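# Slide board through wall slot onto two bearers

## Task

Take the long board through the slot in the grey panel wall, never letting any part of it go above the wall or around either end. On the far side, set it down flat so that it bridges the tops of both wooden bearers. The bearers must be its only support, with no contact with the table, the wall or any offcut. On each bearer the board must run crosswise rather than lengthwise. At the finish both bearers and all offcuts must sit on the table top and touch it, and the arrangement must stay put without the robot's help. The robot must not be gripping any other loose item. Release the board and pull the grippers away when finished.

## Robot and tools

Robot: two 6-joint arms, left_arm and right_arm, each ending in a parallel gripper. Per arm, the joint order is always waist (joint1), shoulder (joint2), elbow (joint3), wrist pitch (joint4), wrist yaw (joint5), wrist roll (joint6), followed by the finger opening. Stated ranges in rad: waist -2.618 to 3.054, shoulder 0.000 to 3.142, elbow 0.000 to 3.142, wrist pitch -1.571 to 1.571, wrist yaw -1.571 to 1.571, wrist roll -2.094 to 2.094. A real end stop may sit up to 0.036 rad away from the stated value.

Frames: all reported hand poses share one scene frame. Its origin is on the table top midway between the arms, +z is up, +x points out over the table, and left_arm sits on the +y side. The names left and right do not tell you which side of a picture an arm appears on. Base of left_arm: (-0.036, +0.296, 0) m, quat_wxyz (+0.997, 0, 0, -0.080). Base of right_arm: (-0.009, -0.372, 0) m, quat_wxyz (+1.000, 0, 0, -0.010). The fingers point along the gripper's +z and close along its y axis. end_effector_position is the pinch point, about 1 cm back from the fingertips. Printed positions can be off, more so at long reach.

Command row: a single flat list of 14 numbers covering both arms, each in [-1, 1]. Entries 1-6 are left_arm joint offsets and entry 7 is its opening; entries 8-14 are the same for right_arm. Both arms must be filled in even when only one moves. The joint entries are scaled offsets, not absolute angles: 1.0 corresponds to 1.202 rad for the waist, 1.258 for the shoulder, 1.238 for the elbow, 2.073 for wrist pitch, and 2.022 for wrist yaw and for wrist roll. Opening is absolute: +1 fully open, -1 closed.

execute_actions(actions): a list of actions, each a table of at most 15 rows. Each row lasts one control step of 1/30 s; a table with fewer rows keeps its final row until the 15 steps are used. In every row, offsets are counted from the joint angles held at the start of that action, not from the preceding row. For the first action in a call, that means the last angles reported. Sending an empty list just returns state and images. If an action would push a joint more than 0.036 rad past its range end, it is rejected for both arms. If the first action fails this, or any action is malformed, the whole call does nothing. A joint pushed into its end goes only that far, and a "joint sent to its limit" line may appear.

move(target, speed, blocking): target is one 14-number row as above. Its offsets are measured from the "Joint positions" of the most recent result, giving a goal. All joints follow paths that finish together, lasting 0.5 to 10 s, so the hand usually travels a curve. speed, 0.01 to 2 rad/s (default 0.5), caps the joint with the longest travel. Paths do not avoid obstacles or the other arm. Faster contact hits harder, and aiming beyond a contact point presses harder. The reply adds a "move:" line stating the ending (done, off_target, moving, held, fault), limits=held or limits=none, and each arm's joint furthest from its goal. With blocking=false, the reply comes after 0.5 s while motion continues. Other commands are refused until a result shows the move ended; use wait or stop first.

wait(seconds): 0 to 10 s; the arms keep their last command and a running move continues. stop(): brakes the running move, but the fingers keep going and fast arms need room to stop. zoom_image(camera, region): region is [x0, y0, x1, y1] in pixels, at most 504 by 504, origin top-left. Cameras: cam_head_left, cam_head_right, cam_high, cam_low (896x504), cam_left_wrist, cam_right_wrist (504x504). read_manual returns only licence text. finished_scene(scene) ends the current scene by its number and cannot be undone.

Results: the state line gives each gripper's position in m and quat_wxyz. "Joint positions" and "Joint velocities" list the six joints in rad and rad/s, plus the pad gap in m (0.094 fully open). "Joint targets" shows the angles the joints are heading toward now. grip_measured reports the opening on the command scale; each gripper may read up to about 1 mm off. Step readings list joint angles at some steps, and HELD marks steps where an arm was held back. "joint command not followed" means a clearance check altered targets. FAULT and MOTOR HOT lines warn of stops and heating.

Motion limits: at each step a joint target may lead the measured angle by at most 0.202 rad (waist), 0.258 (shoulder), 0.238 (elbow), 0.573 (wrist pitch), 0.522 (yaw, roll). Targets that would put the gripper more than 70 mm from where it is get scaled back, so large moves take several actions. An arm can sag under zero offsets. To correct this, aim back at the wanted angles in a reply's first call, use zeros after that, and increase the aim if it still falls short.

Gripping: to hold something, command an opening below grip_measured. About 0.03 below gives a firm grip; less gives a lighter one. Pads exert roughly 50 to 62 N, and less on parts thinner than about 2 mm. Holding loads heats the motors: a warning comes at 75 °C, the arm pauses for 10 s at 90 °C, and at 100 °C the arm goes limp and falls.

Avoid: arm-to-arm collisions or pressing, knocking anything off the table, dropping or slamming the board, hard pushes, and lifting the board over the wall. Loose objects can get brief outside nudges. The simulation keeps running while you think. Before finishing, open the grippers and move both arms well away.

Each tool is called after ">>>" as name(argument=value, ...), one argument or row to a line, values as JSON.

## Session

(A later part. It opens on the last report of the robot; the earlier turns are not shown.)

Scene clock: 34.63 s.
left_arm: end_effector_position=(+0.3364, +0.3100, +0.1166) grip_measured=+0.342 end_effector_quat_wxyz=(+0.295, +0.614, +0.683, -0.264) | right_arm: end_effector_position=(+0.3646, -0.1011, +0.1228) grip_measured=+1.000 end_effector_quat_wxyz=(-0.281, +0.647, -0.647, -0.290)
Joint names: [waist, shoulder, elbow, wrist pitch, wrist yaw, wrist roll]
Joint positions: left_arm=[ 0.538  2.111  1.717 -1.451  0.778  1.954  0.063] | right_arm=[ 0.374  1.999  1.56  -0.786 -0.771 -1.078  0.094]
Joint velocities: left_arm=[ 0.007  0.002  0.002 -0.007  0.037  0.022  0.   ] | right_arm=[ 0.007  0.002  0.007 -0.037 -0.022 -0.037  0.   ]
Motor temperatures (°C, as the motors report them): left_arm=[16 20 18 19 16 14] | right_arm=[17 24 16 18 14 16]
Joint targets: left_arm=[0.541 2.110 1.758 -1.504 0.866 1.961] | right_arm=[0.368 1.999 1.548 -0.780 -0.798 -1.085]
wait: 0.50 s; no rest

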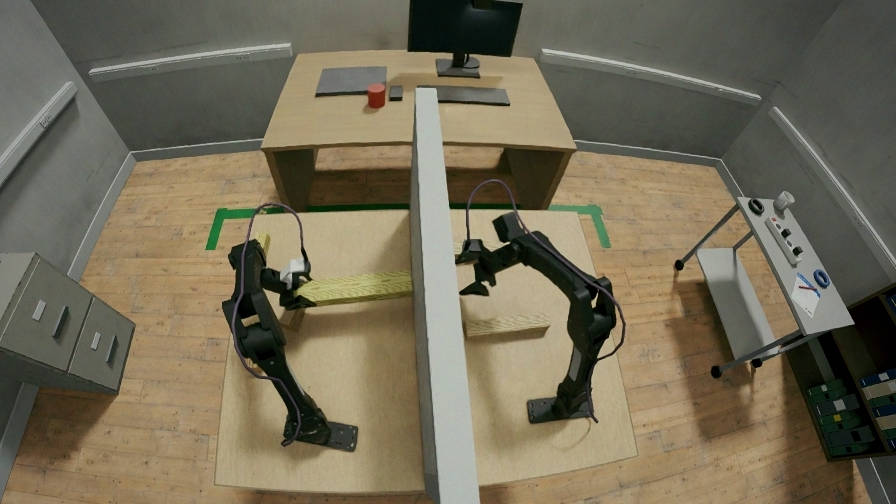

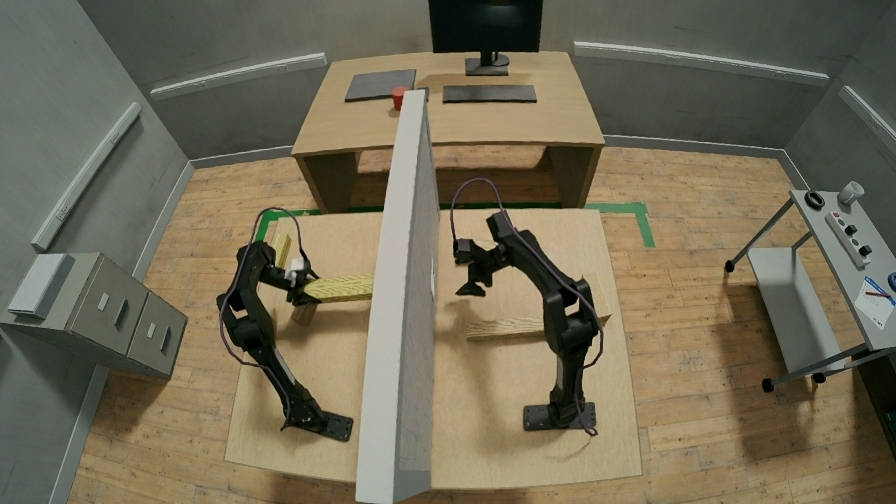

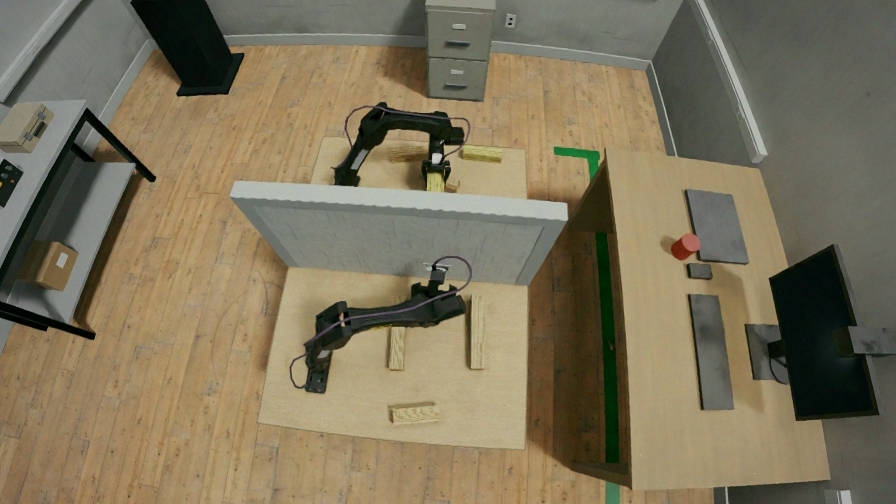

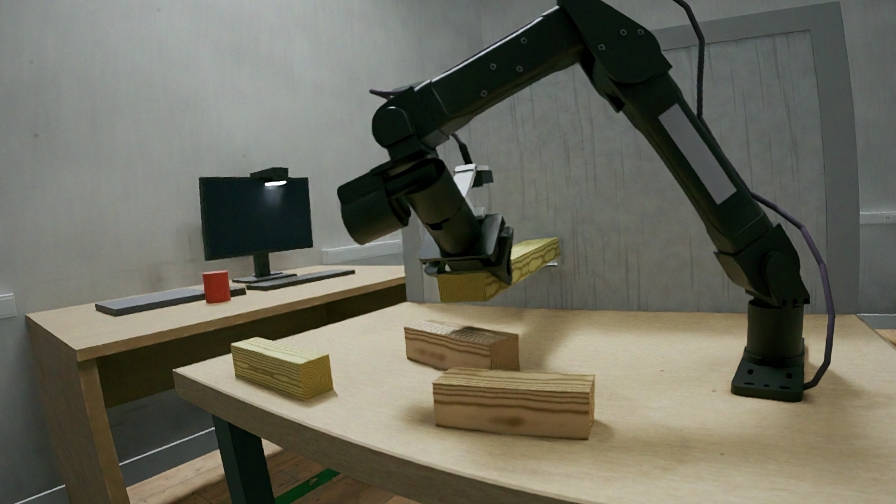

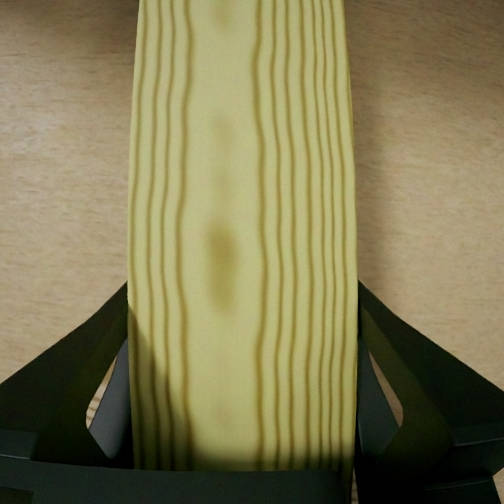

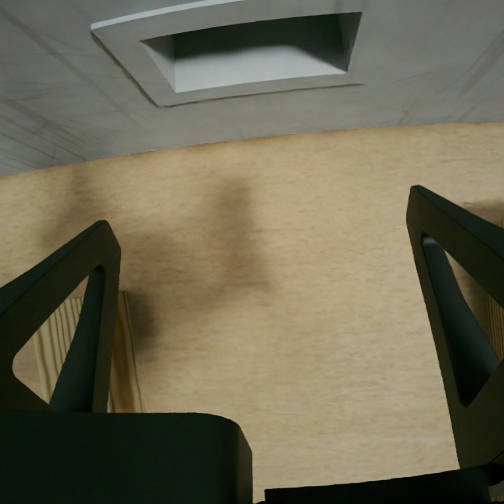

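>>> execute_actions(
  actions=[
    [[0.0019,0,0.0344,-0.0258,0.0431,0.0030,0.25,-0.005,0,-0.0097,0.0029,-0.0134,-0.0035,1],[0.0003,0.0021,0.0379,-0.0258,0.0421,0.0018,0.25,-0.005,0,-0.0097,0.0029,-0.0134,-0.0035,1],[-0.0020,0.0052,0.0431,-0.0258,0.0405,0,0.25,-0.005,0,-0.0097,0.0029,-0.0134,-0.0035,1],[-0.0048,0.0090,0.0493,-0.0258,0.0386,-0.0023,0.25,-0.005,0,-0.0097,0.0029,-0.0134,-0.0035,1],[-0.0079,0.0131,0.0561,-0.0258,0.0366,-0.0047,0.25,-0.005,0,-0.0097,0.0029,-0.0134,-0.0035,1],[-0.0110,0.0172,0.0630,-0.0258,0.0345,-0.0071,0.25,-0.005,0,-0.0097,0.0029,-0.0134,-0.0035,1],[-0.0138,0.0210,0.0692,-0.0258,0.0327,-0.0093,0.25,-0.005,0,-0.0097,0.0029,-0.0134,-0.0035,1],[-0.0161,0.0241,0.0744,-0.0258,0.0311,-0.0112,0.25,-0.005,0,-0.0097,0.0029,-0.0134,-0.0035,1],[-0.0177,0.0262,0.0779,-0.0258,0.0301,-0.0124,0.25,-0.005,0,-0.0097,0.0029,-0.0134,-0.0035,1],[-0.0183,0.0270,0.0792,-0.0258,0.0297,-0.0129,0.25,-0.005,0,-0.0097,0.0029,-0.0134,-0.0035,1]],
  ],
)

>>> wait(
  seconds=0.4,
)

>>> zoom_image(
  camera="cam_low",
  region=[420, 200, 620, 320],
)

Scene clock: 36.87 s.
left_arm: end_effector_position=(+0.3458, +0.3110, +0.1140) grip_measured=+0.342 end_effector_quat_wxyz=(+0.284, +0.619, +0.685, -0.258) | right_arm: end_effector_position=(+0.3646, -0.1011, +0.1228) grip_measured=+1.000 end_effector_quat_wxyz=(-0.281, +0.647, -0.647, -0.290)
Joint names: [waist, shoulder, elbow, wrist pitch, wrist yaw, wrist roll]
Joint positions: left_arm=[ 0.522  2.145  1.775 -1.457  0.754  1.935  0.063] | right_arm=[ 0.374  1.999  1.56  -0.786 -0.771 -1.078  0.094]
Joint velocities: left_arm=[-0.022  0.007  0.007  0.007  0.037 -0.081  0.   ] | right_arm=[-0.002 -0.002  0.012  0.022  0.051 -0.037  0.   ]
Motor temperatures (°C, as the motors report them): left_arm=[16 20 18 19 16 14] | right_arm=[17 24 16 18 14 16]
Joint targets: left_arm=[0.516 2.145 1.815 -1.504 0.838 1.928] | right_arm=[0.368 1.999 1.548 -0.780 -0.798 -1.085]
Step readings (joint positions):
0: left_arm=[0.538 2.111 1.717 -1.451 0.778 1.955] | right_arm=[0.374 1.999 1.560 -0.786 -0.771 -1.078]
1: left_arm=[0.538 2.111 1.717 -1.451 0.778 1.955] | right_arm=[0.374 1.999 1.560 -0.786 -0.771 -1.078]
2: left_arm=[0.538 2.111 1.717 -1.451 0.778 1.955] | right_arm=[0.374 1.999 1.560 -0.786 -0.771 -1.078]
4: left_arm=[0.538 2.114 1.724 -1.455 0.774 1.955] | right_arm=[0.374 1.999 1.560 -0.786 -0.771 -1.078]
8: left_arm=[0.535 2.131 1.758 -1.457 0.765 1.947] | right_arm=[0.374 1.999 1.560 -0.786 -0.771 -1.078]
15: Joint positions above

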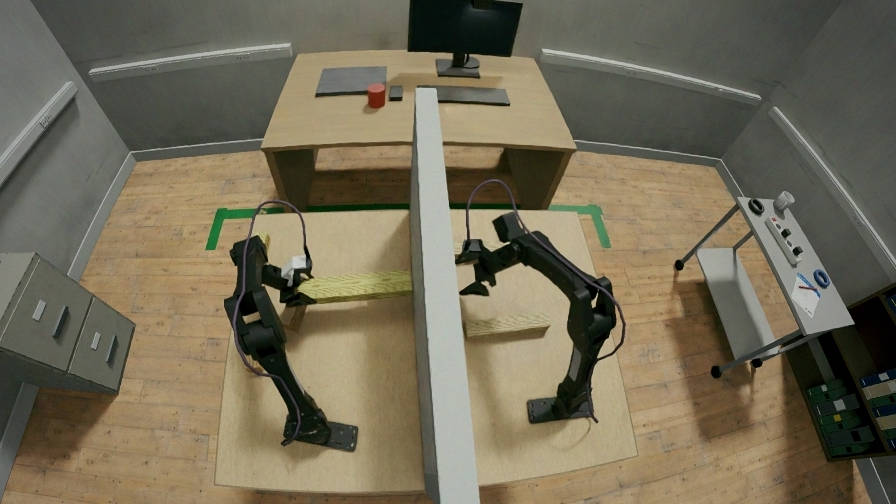

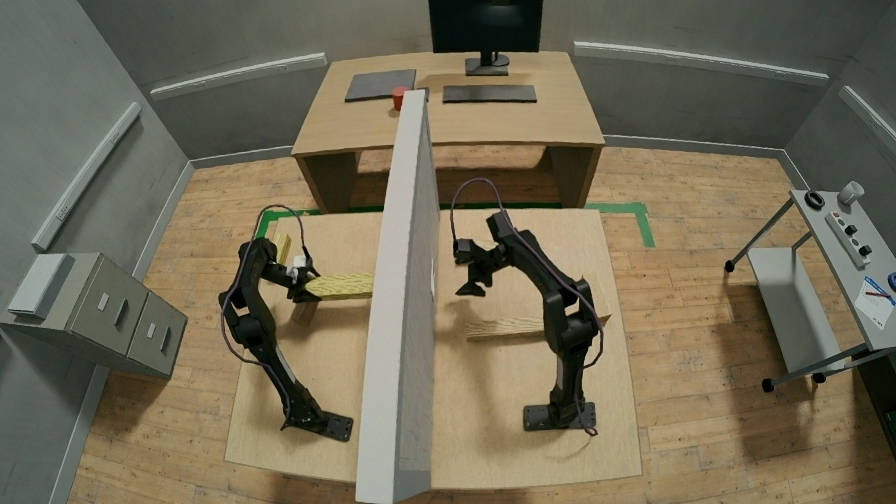

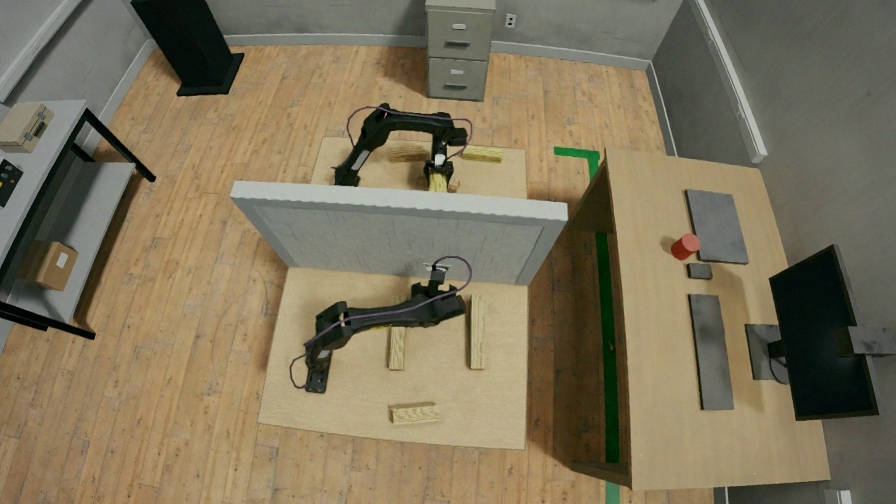

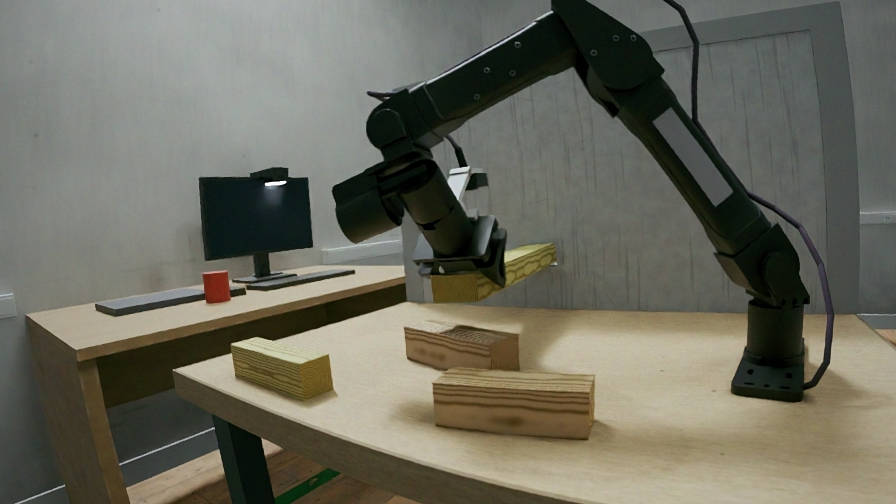

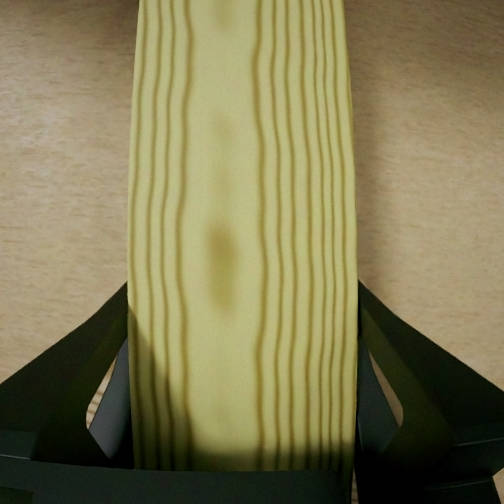

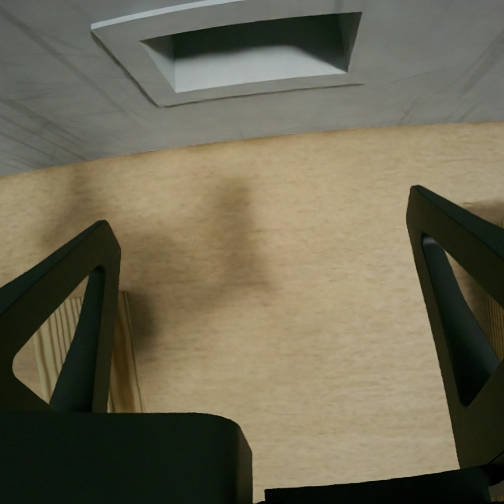

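Scene clock: 37.27 s.
left_arm: end_effector_position=(+0.3455, +0.3112, +0.1136) grip_measured=+0.342 end_effector_quat_wxyz=(+0.283, +0.619, +0.686, -0.258) | right_arm: end_effector_position=(+0.3646, -0.1011, +0.1228) grip_measured=+1.000 end_effector_quat_wxyz=(-0.281, +0.647, -0.647, -0.290)
Joint names: [waist, shoulder, elbow, wrist pitch, wrist yaw, wrist roll]
Joint positions: left_arm=[ 0.522  2.145  1.775 -1.457  0.751  1.932  0.063] | right_arm=[ 0.374  1.999  1.56  -0.786 -0.771 -1.078  0.094]
Joint velocities: left_arm=[-0.012  0.002 -0.007  0.066 -0.007  0.007  0.001] | right_arm=[ 0.007  0.002 -0.002 -0.007 -0.066 -0.022  0.   ]
Motor temperatures (°C, as the motors report them): left_arm=[16 20 18 19 16 14] | right_arm=[17 24 16 18 14 16]
Joint targets: left_arm=[0.516 2.145 1.815 -1.504 0.838 1.928] | right_arm=[0.368 1.999 1.548 -0.780 -0.798 -1.085]
wait: 0.40 s; at rest by 0.23 s

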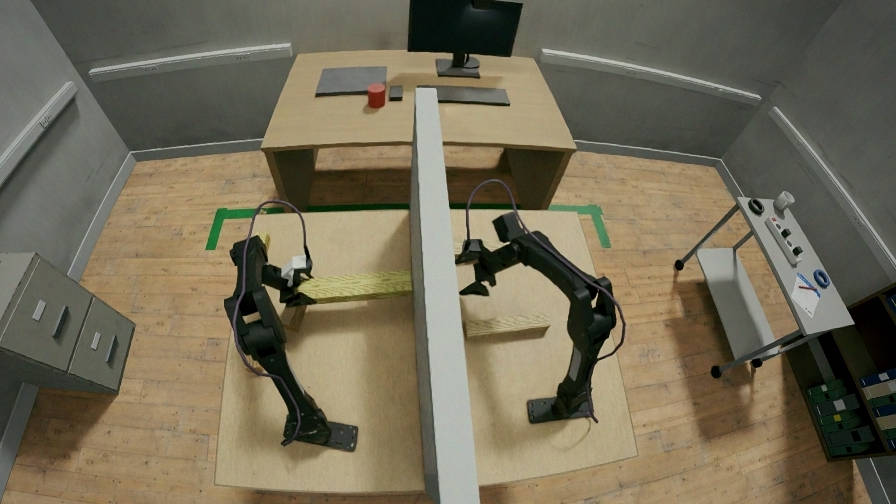

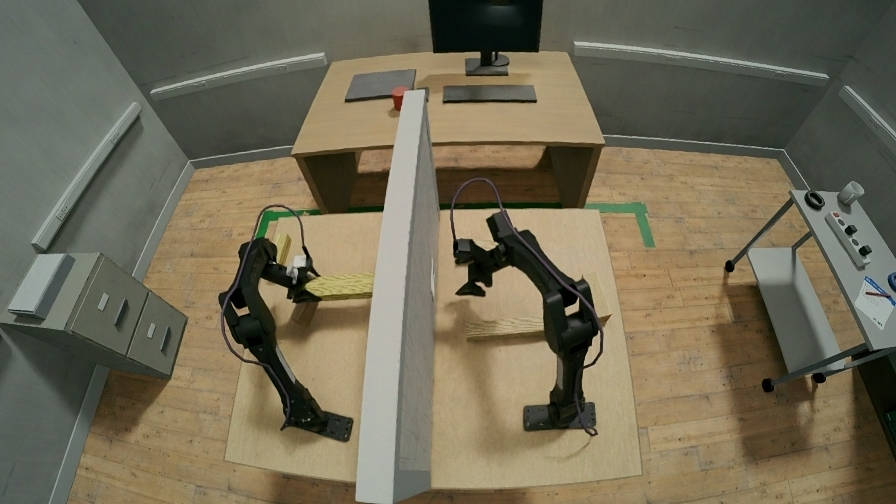

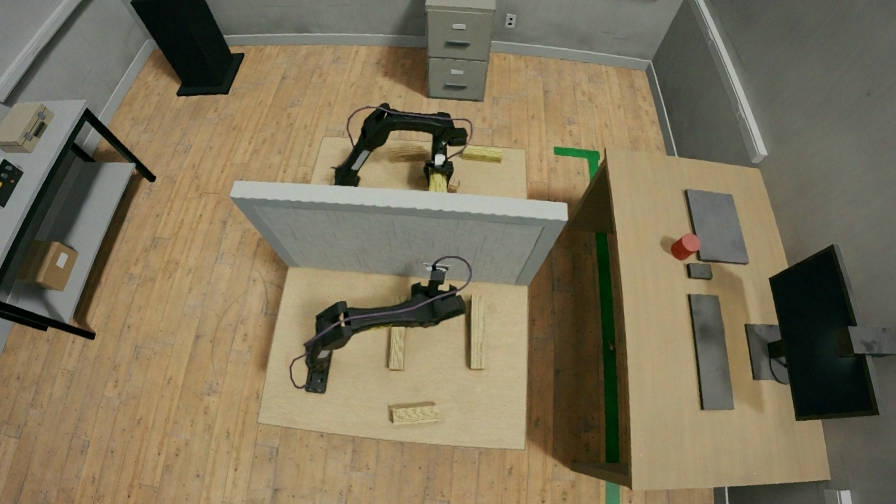

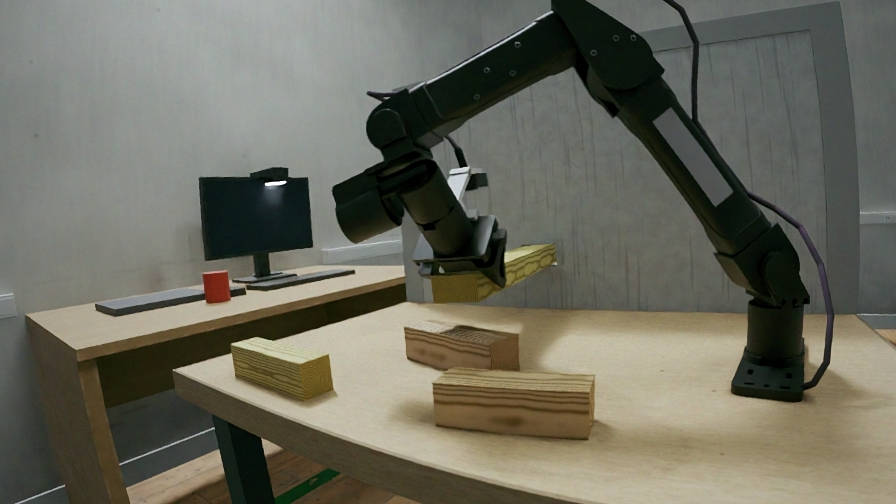

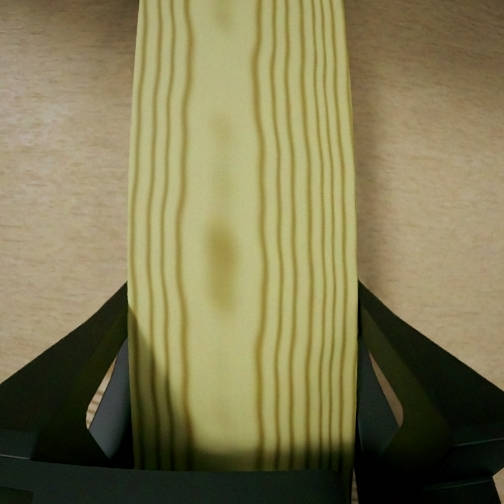

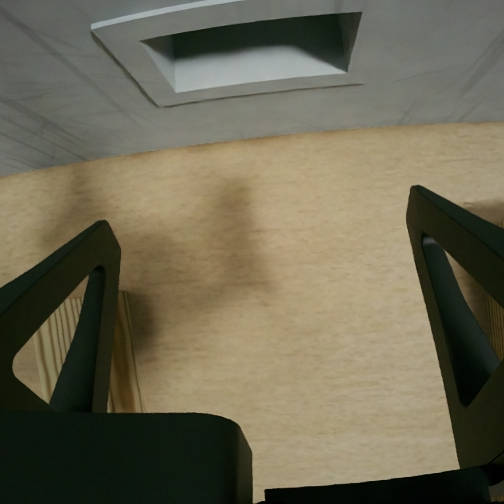

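Region (420, 200, 620, 320) of cam_low's 896x504 image, scaled by 2.520, with more detail than that image has; it fills the top 302 rows of this view, and the rest is white.

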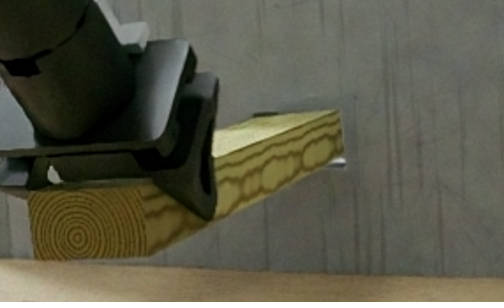

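>>> zoom_image(
  camera="cam_low",
  region=[500, 225, 580, 280],
)

Region (500, 225, 580, 280) of cam_low's 896x504 image, scaled by 6.300, with more detail than that image has; it fills the top 346 rows of this view, and the rest is white.

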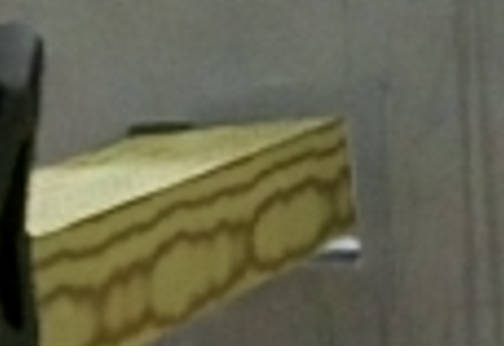

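>>> execute_actions(
  actions=[
    [[-0.0051,0.0006,0.0330,-0.0223,0.0432,-0.0021,0.25,-0.005,0,-0.0097,0.0029,-0.0134,-0.0035,1],[-0.0055,0.0022,0.0347,-0.0215,0.0433,-0.0023,0.25,-0.005,0,-0.0097,0.0029,-0.0134,-0.0035,1],[-0.0060,0.0046,0.0373,-0.0202,0.0434,-0.0026,0.25,-0.005,0,-0.0097,0.0029,-0.0134,-0.0035,1],[-0.0066,0.0076,0.0405,-0.0186,0.0435,-0.0030,0.25,-0.005,0,-0.0097,0.0029,-0.0134,-0.0035,1],[-0.0073,0.0107,0.0439,-0.0169,0.0436,-0.0035,0.25,-0.005,0,-0.0097,0.0029,-0.0134,-0.0035,1],[-0.0080,0.0139,0.0473,-0.0152,0.0437,-0.0039,0.25,-0.005,0,-0.0097,0.0029,-0.0134,-0.0035,1],[-0.0086,0.0168,0.0505,-0.0136,0.0438,-0.0043,0.25,-0.005,0,-0.0097,0.0029,-0.0134,-0.0035,1],[-0.0091,0.0192,0.0531,-0.0123,0.0439,-0.0046,0.25,-0.005,0,-0.0097,0.0029,-0.0134,-0.0035,1],[-0.0094,0.0209,0.0548,-0.0114,0.0440,-0.0049,0.25,-0.005,0,-0.0097,0.0029,-0.0134,-0.0035,1],[-0.0096,0.0215,0.0555,-0.0111,0.0440,-0.0049,0.25,-0.005,0,-0.0097,0.0029,-0.0134,-0.0035,1]],
  ],
)

>>> zoom_image(
  camera="cam_low",
  region=[500, 225, 580, 280],
)

Scene clock: 39.27 s.
left_arm: end_effector_position=(+0.3529, +0.3134, +0.1085) grip_measured=+0.342 end_effector_quat_wxyz=(+0.283, +0.619, +0.686, -0.256) | right_arm: end_effector_position=(+0.3646, -0.1011, +0.1228) grip_measured=+1.000 end_effector_quat_wxyz=(-0.281, +0.647, -0.647, -0.290)
Joint names: [waist, shoulder, elbow, wrist pitch, wrist yaw, wrist roll]
Joint positions: left_arm=[ 0.52   2.174  1.802 -1.448  0.75   1.926  0.063] | right_arm=[ 0.374  1.999  1.56  -0.786 -0.771 -1.078  0.094]
Joint velocities: left_arm=[ 0.002 -0.002  0.007 -0.022  0.022 -0.007 -0.001] | right_arm=[ 0.027  0.002 -0.002 -0.022 -0.037  0.066  0.   ]
Motor temperatures (°C, as the motors report them): left_arm=[16 21 18 19 16 14] | right_arm=[17 24 16 18 15 16]
Joint targets: left_arm=[0.511 2.172 1.843 -1.480 0.840 1.922] | right_arm=[0.368 1.999 1.548 -0.780 -0.798 -1.085]
Step readings (joint positions):
0: left_arm=[0.522 2.145 1.775 -1.457 0.751 1.932] | right_arm=[0.374 1.999 1.560 -0.786 -0.771 -1.078]
1: left_arm=[0.522 2.145 1.775 -1.457 0.751 1.932] | right_arm=[0.374 1.999 1.560 -0.786 -0.771 -1.078]
2: left_arm=[0.522 2.145 1.775 -1.457 0.751 1.932] | right_arm=[0.374 1.999 1.560 -0.786 -0.771 -1.078]
4: left_arm=[0.522 2.145 1.775 -1.457 0.751 1.931] | right_arm=[0.374 1.999 1.560 -0.786 -0.771 -1.078]
8: left_arm=[0.522 2.159 1.794 -1.456 0.750 1.929] | right_arm=[0.374 1.999 1.560 -0.786 -0.771 -1.078]
15: Joint positions above

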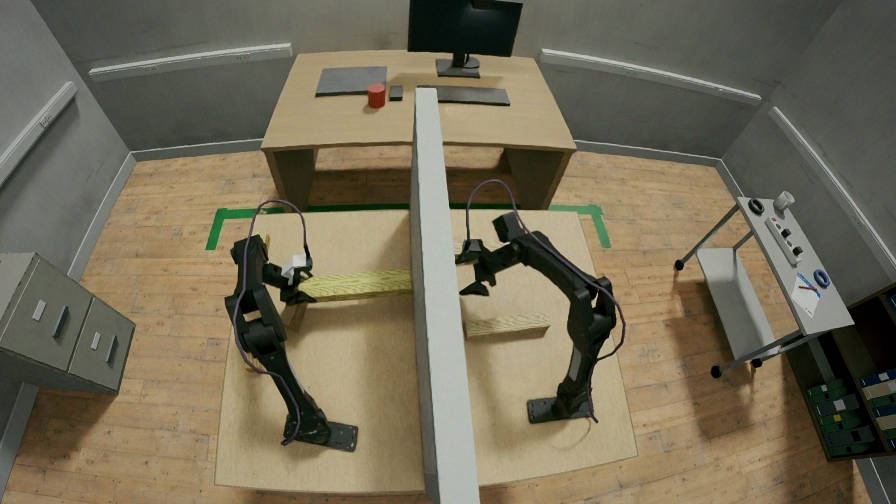

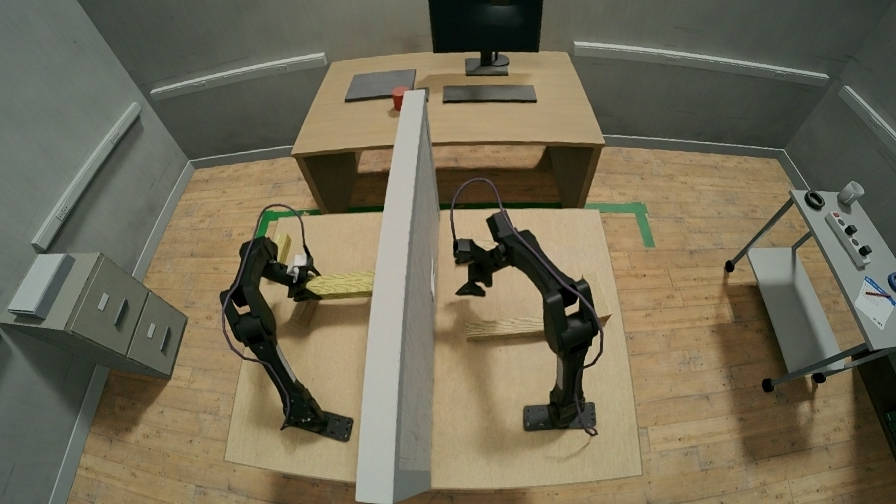

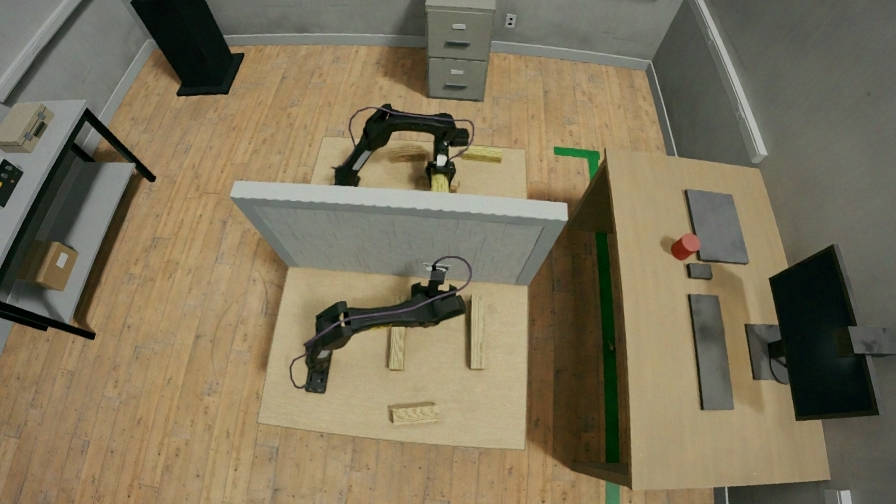

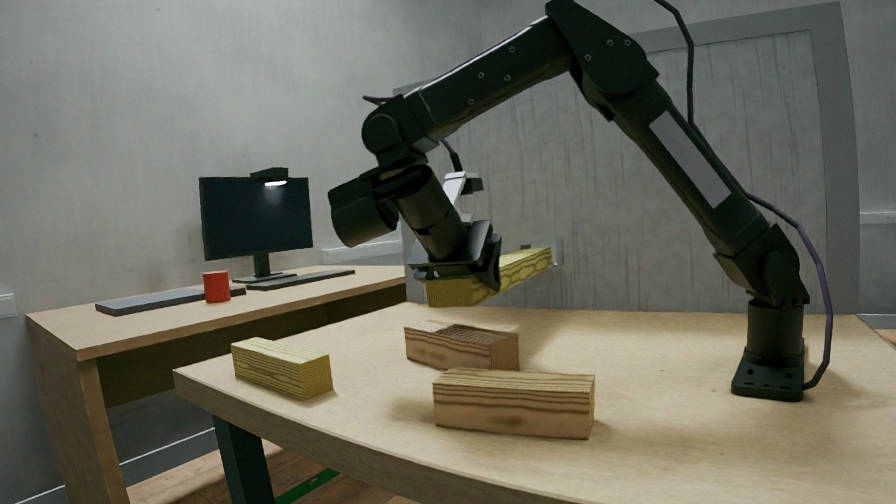

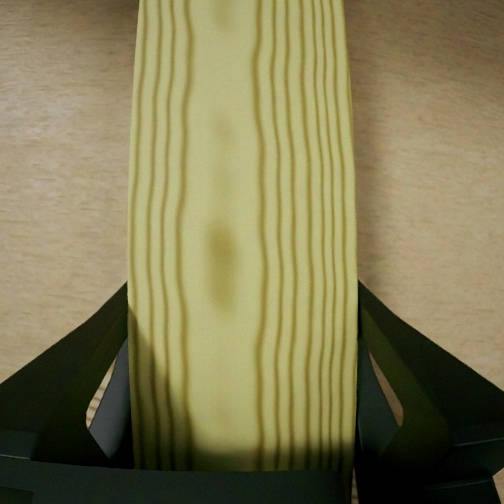

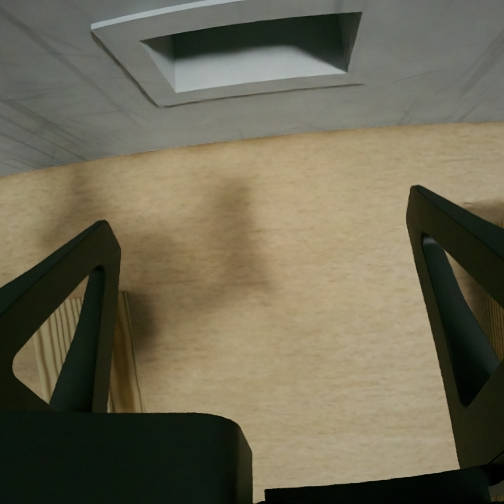

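Region (500, 225, 580, 280) of cam_low's 896x504 image, scaled by 6.300, with more detail than that image has; it fills the top 346 rows of this view, and the rest is white.

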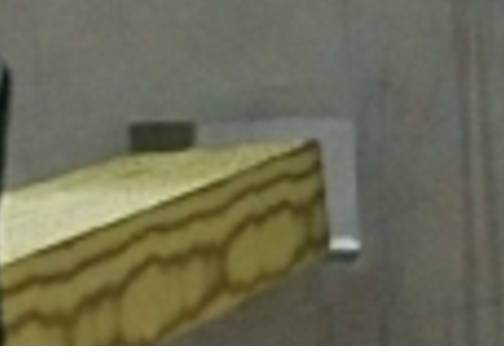

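>>> execute_actions(
  actions=[
    [[-0.0077,-0.0013,0.0336,-0.0193,0.0445,0.0010,0.25,-0.005,0,-0.0097,0.0029,-0.0134,-0.0035,1],[-0.0082,-0.0004,0.0350,-0.0241,0.0445,0.0040,0.25,-0.005,0,-0.0097,0.0029,-0.0134,-0.0035,1],[-0.0089,0.0008,0.0371,-0.0280,0.0445,0.0064,0.25,-0.005,0,-0.0097,0.0029,-0.0134,-0.0035,1],[-0.0098,0.0023,0.0397,-0.0318,0.0445,0.0089,0.25,-0.005,0,-0.0097,0.0029,-0.0134,-0.0035,1],[-0.0108,0.0040,0.0424,-0.0347,0.0445,0.0109,0.25,-0.005,0,-0.0097,0.0029,-0.0134,-0.0035,1],[-0.0118,0.0056,0.0452,-0.0362,0.0445,0.0119,0.25,-0.005,0,-0.0097,0.0029,-0.0134,-0.0035,1],[-0.0127,0.0071,0.0477,-0.0362,0.0445,0.0119,0.25,-0.005,0,-0.0097,0.0029,-0.0134,-0.0035,1],[-0.0135,0.0084,0.0498,-0.0362,0.0445,0.0119,0.25,-0.005,0,-0.0097,0.0029,-0.0134,-0.0035,1],[-0.0140,0.0092,0.0512,-0.0362,0.0445,0.0119,0.25,-0.005,0,-0.0097,0.0029,-0.0134,-0.0035,1],[-0.0141,0.0095,0.0517,-0.0362,0.0445,0.0119,0.25,-0.005,0,-0.0097,0.0029,-0.0134,-0.0035,1]],
  ],
)

>>> wait(
  seconds=0.3,
)

>>> zoom_image(
  camera="cam_low",
  region=[500, 225, 580, 280],
)

Scene clock: 40.80 s.
left_arm: end_effector_position=(+0.3543, +0.3103, +0.1104) grip_measured=+0.342 end_effector_quat_wxyz=(+0.282, +0.627, +0.679, -0.258) | right_arm: end_effector_position=(+0.3646, -0.1011, +0.1228) grip_measured=+1.000 end_effector_quat_wxyz=(-0.281, +0.647, -0.647, -0.290)
Joint names: [waist, shoulder, elbow, wrist pitch, wrist yaw, wrist roll]
Joint positions: left_arm=[ 0.511  2.185  1.826 -1.468  0.749  1.943  0.063] | right_arm=[ 0.374  1.999  1.56  -0.786 -0.771 -1.078  0.094]
Joint velocities: left_arm=[-0.012 -0.002  0.007  0.007 -0.022  0.051 -0.001] | right_arm=[ 0.012  0.002  0.012  0.125 -0.007  0.007  0.   ]
Motor temperatures (°C, as the motors report them): left_arm=[16 21 18 19 16 14] | right_arm=[17 24 16 18 15 16]
Joint targets: left_arm=[0.503 2.186 1.866 -1.523 0.840 1.951] | right_arm=[0.368 1.999 1.548 -0.780 -0.798 -1.085]
Step readings (joint positions):
0: left_arm=[0.519 2.174 1.802 -1.448 0.750 1.926] | right_arm=[0.374 1.999 1.560 -0.786 -0.771 -1.078]
1: left_arm=[0.519 2.174 1.802 -1.448 0.750 1.926] | right_arm=[0.374 1.999 1.560 -0.786 -0.771 -1.078]
2: left_arm=[0.519 2.174 1.802 -1.448 0.750 1.926] | right_arm=[0.374 1.999 1.560 -0.786 -0.771 -1.078]
4: left_arm=[0.519 2.174 1.802 -1.450 0.750 1.929] | right_arm=[0.374 1.999 1.560 -0.786 -0.771 -1.078]
8: left_arm=[0.517 2.180 1.816 -1.465 0.749 1.938] | right_arm=[0.374 1.999 1.560 -0.786 -0.771 -1.078]
15: Joint positions above

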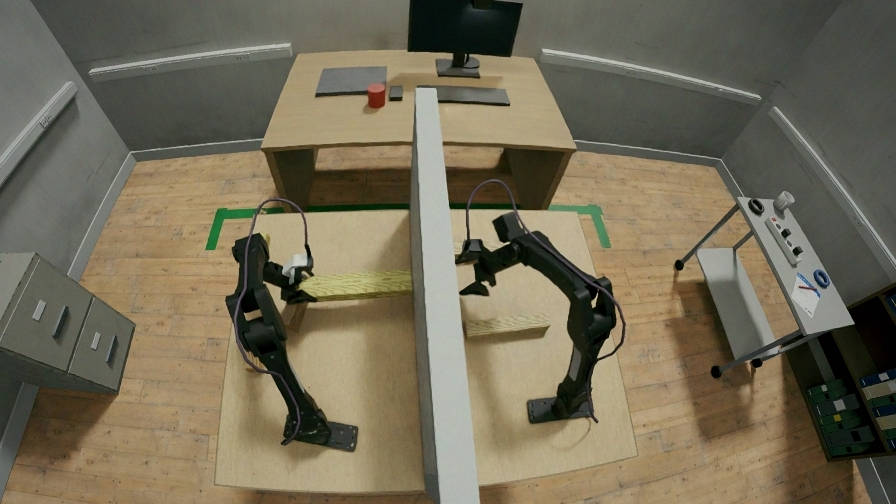

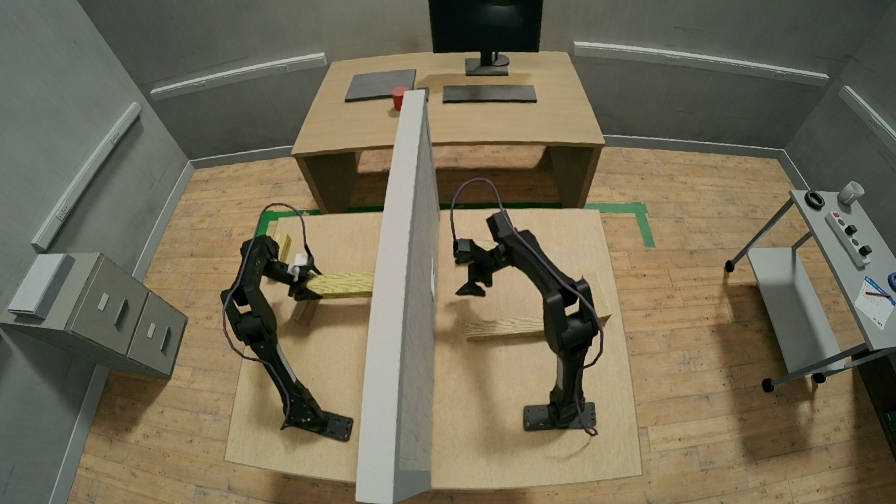

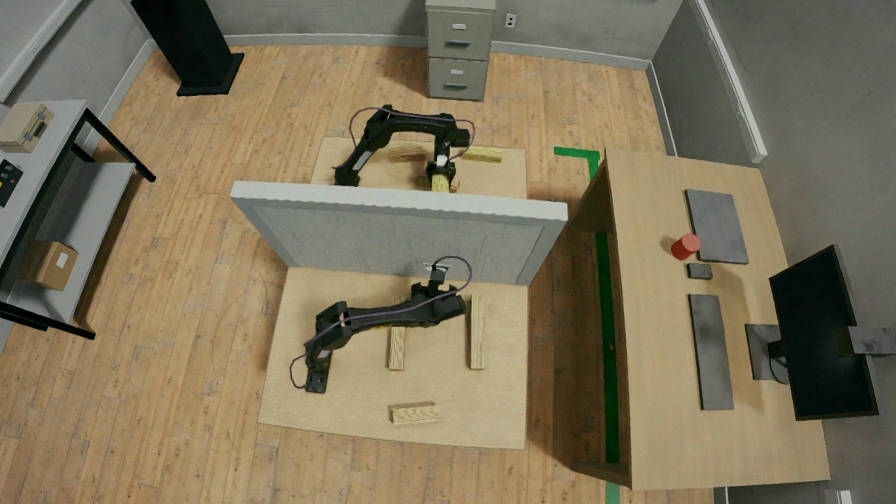

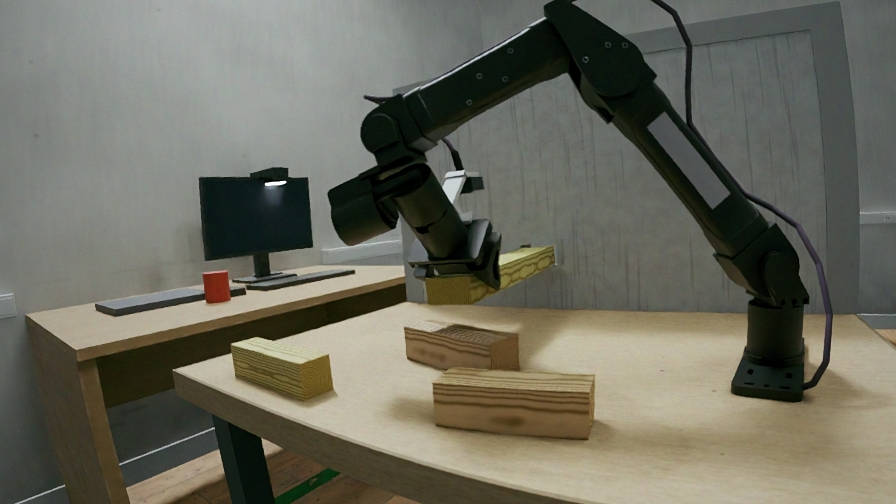

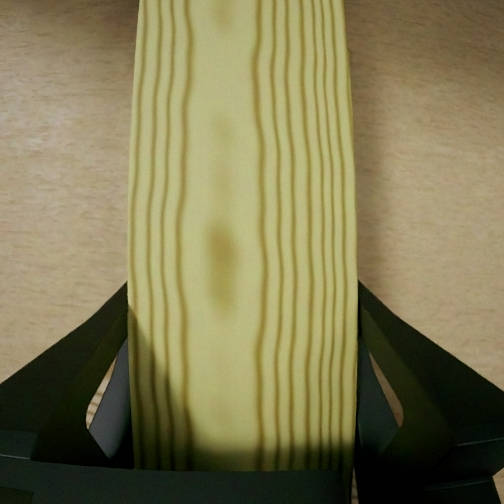

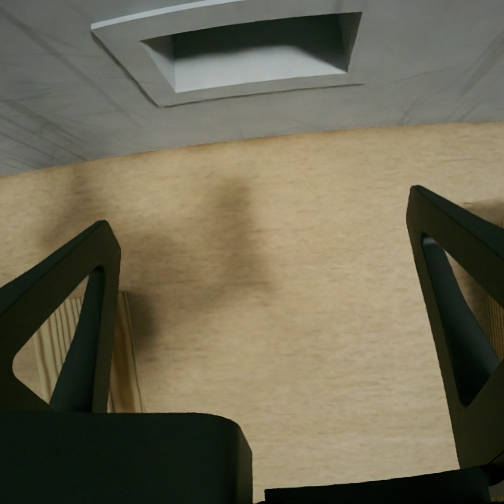

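Scene clock: 41.10 s.
left_arm: end_effector_position=(+0.3539, +0.3101, +0.1103) grip_measured=+0.342 end_effector_quat_wxyz=(+0.282, +0.627, +0.679, -0.258) | right_arm: end_effector_position=(+0.3646, -0.1011, +0.1228) grip_measured=+1.000 end_effector_quat_wxyz=(-0.281, +0.647, -0.647, -0.290)
Joint names: [waist, shoulder, elbow, wrist pitch, wrist yaw, wrist roll]
Joint positions: left_arm=[ 0.511  2.185  1.826 -1.47   0.749  1.944  0.063] | right_arm=[ 0.374  1.999  1.56  -0.786 -0.771 -1.078  0.094]
Joint velocities: left_arm=[ 0.012  0.007 -0.002 -0.007 -0.022 -0.037 -0.   ] | right_arm=[-0.007  0.007  0.007  0.022 -0.051  0.037  0.   ]
Motor temperatures (°C, as the motors report them): left_arm=[16 21 18 19 16 14] | right_arm=[17 24 16 18 15 16]
Joint targets: left_arm=[0.503 2.186 1.866 -1.523 0.840 1.951] | right_arm=[0.368 1.999 1.548 -0.780 -0.798 -1.085]
wait: 0.30 s; at rest by 0.17 s

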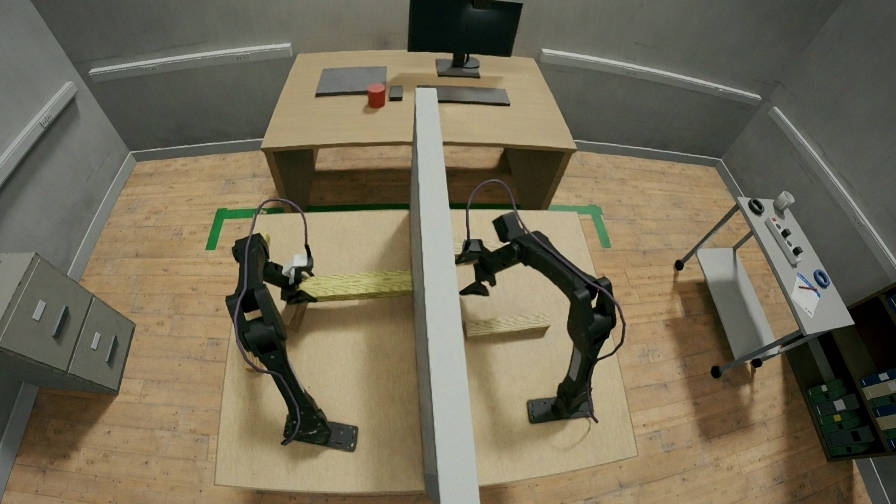

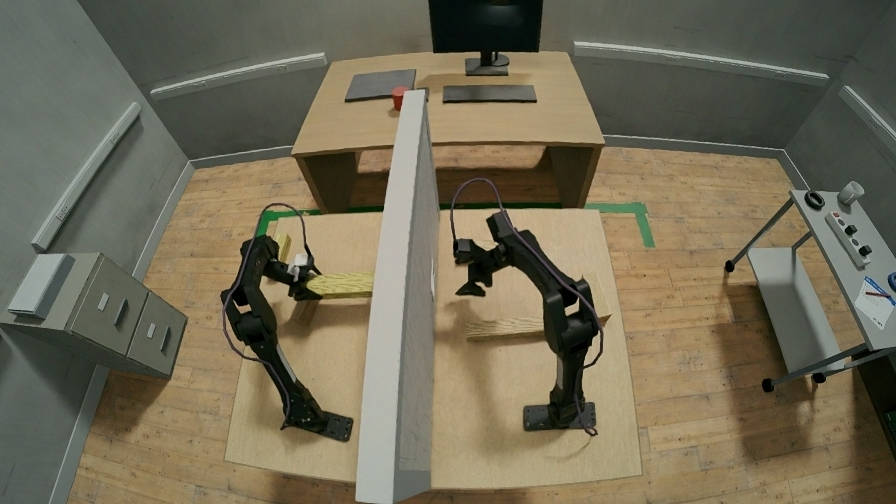

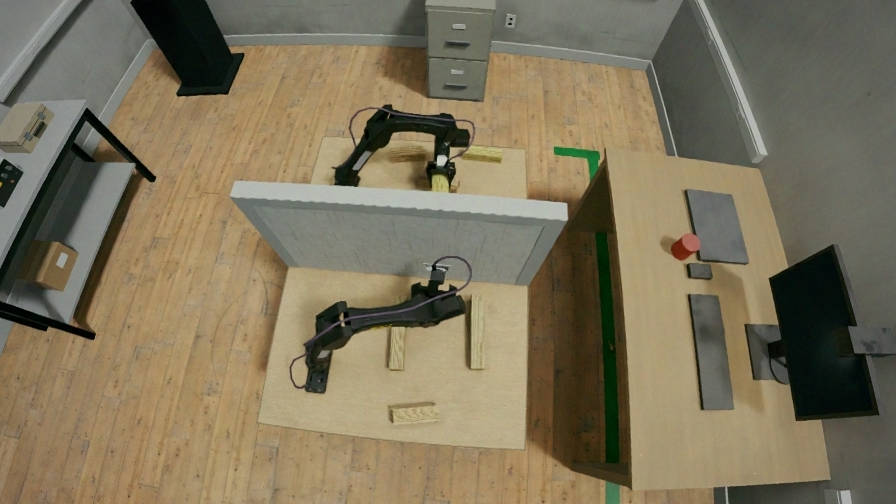

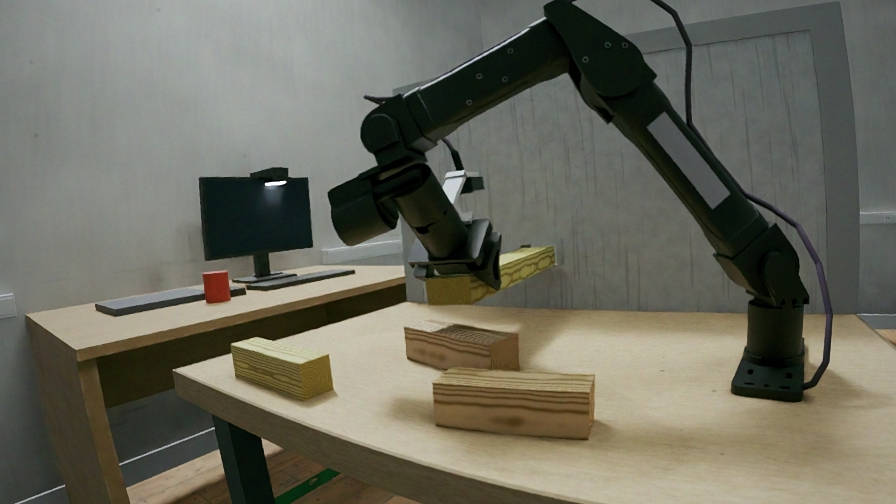

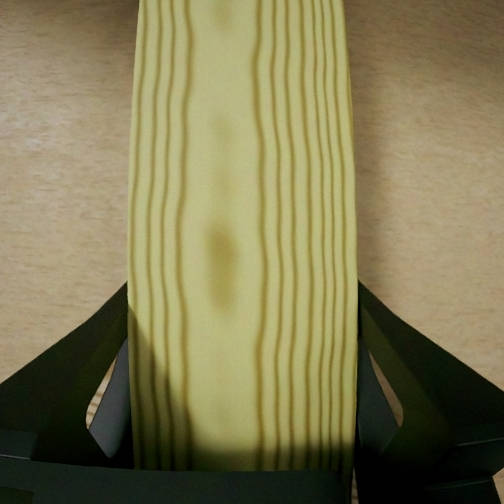

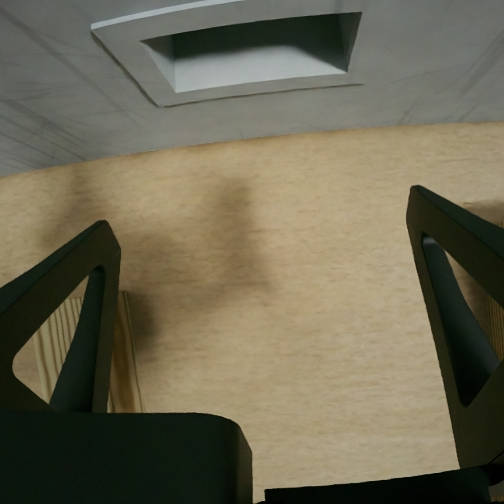

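Region (500, 225, 580, 280) of cam_low's 896x504 image, scaled by 6.300, with more detail than that image has; it fills the top 346 rows of this view, and the rest is white.

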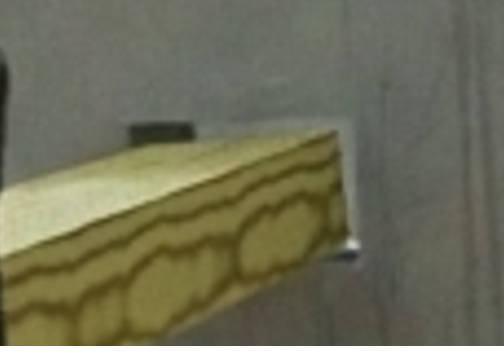

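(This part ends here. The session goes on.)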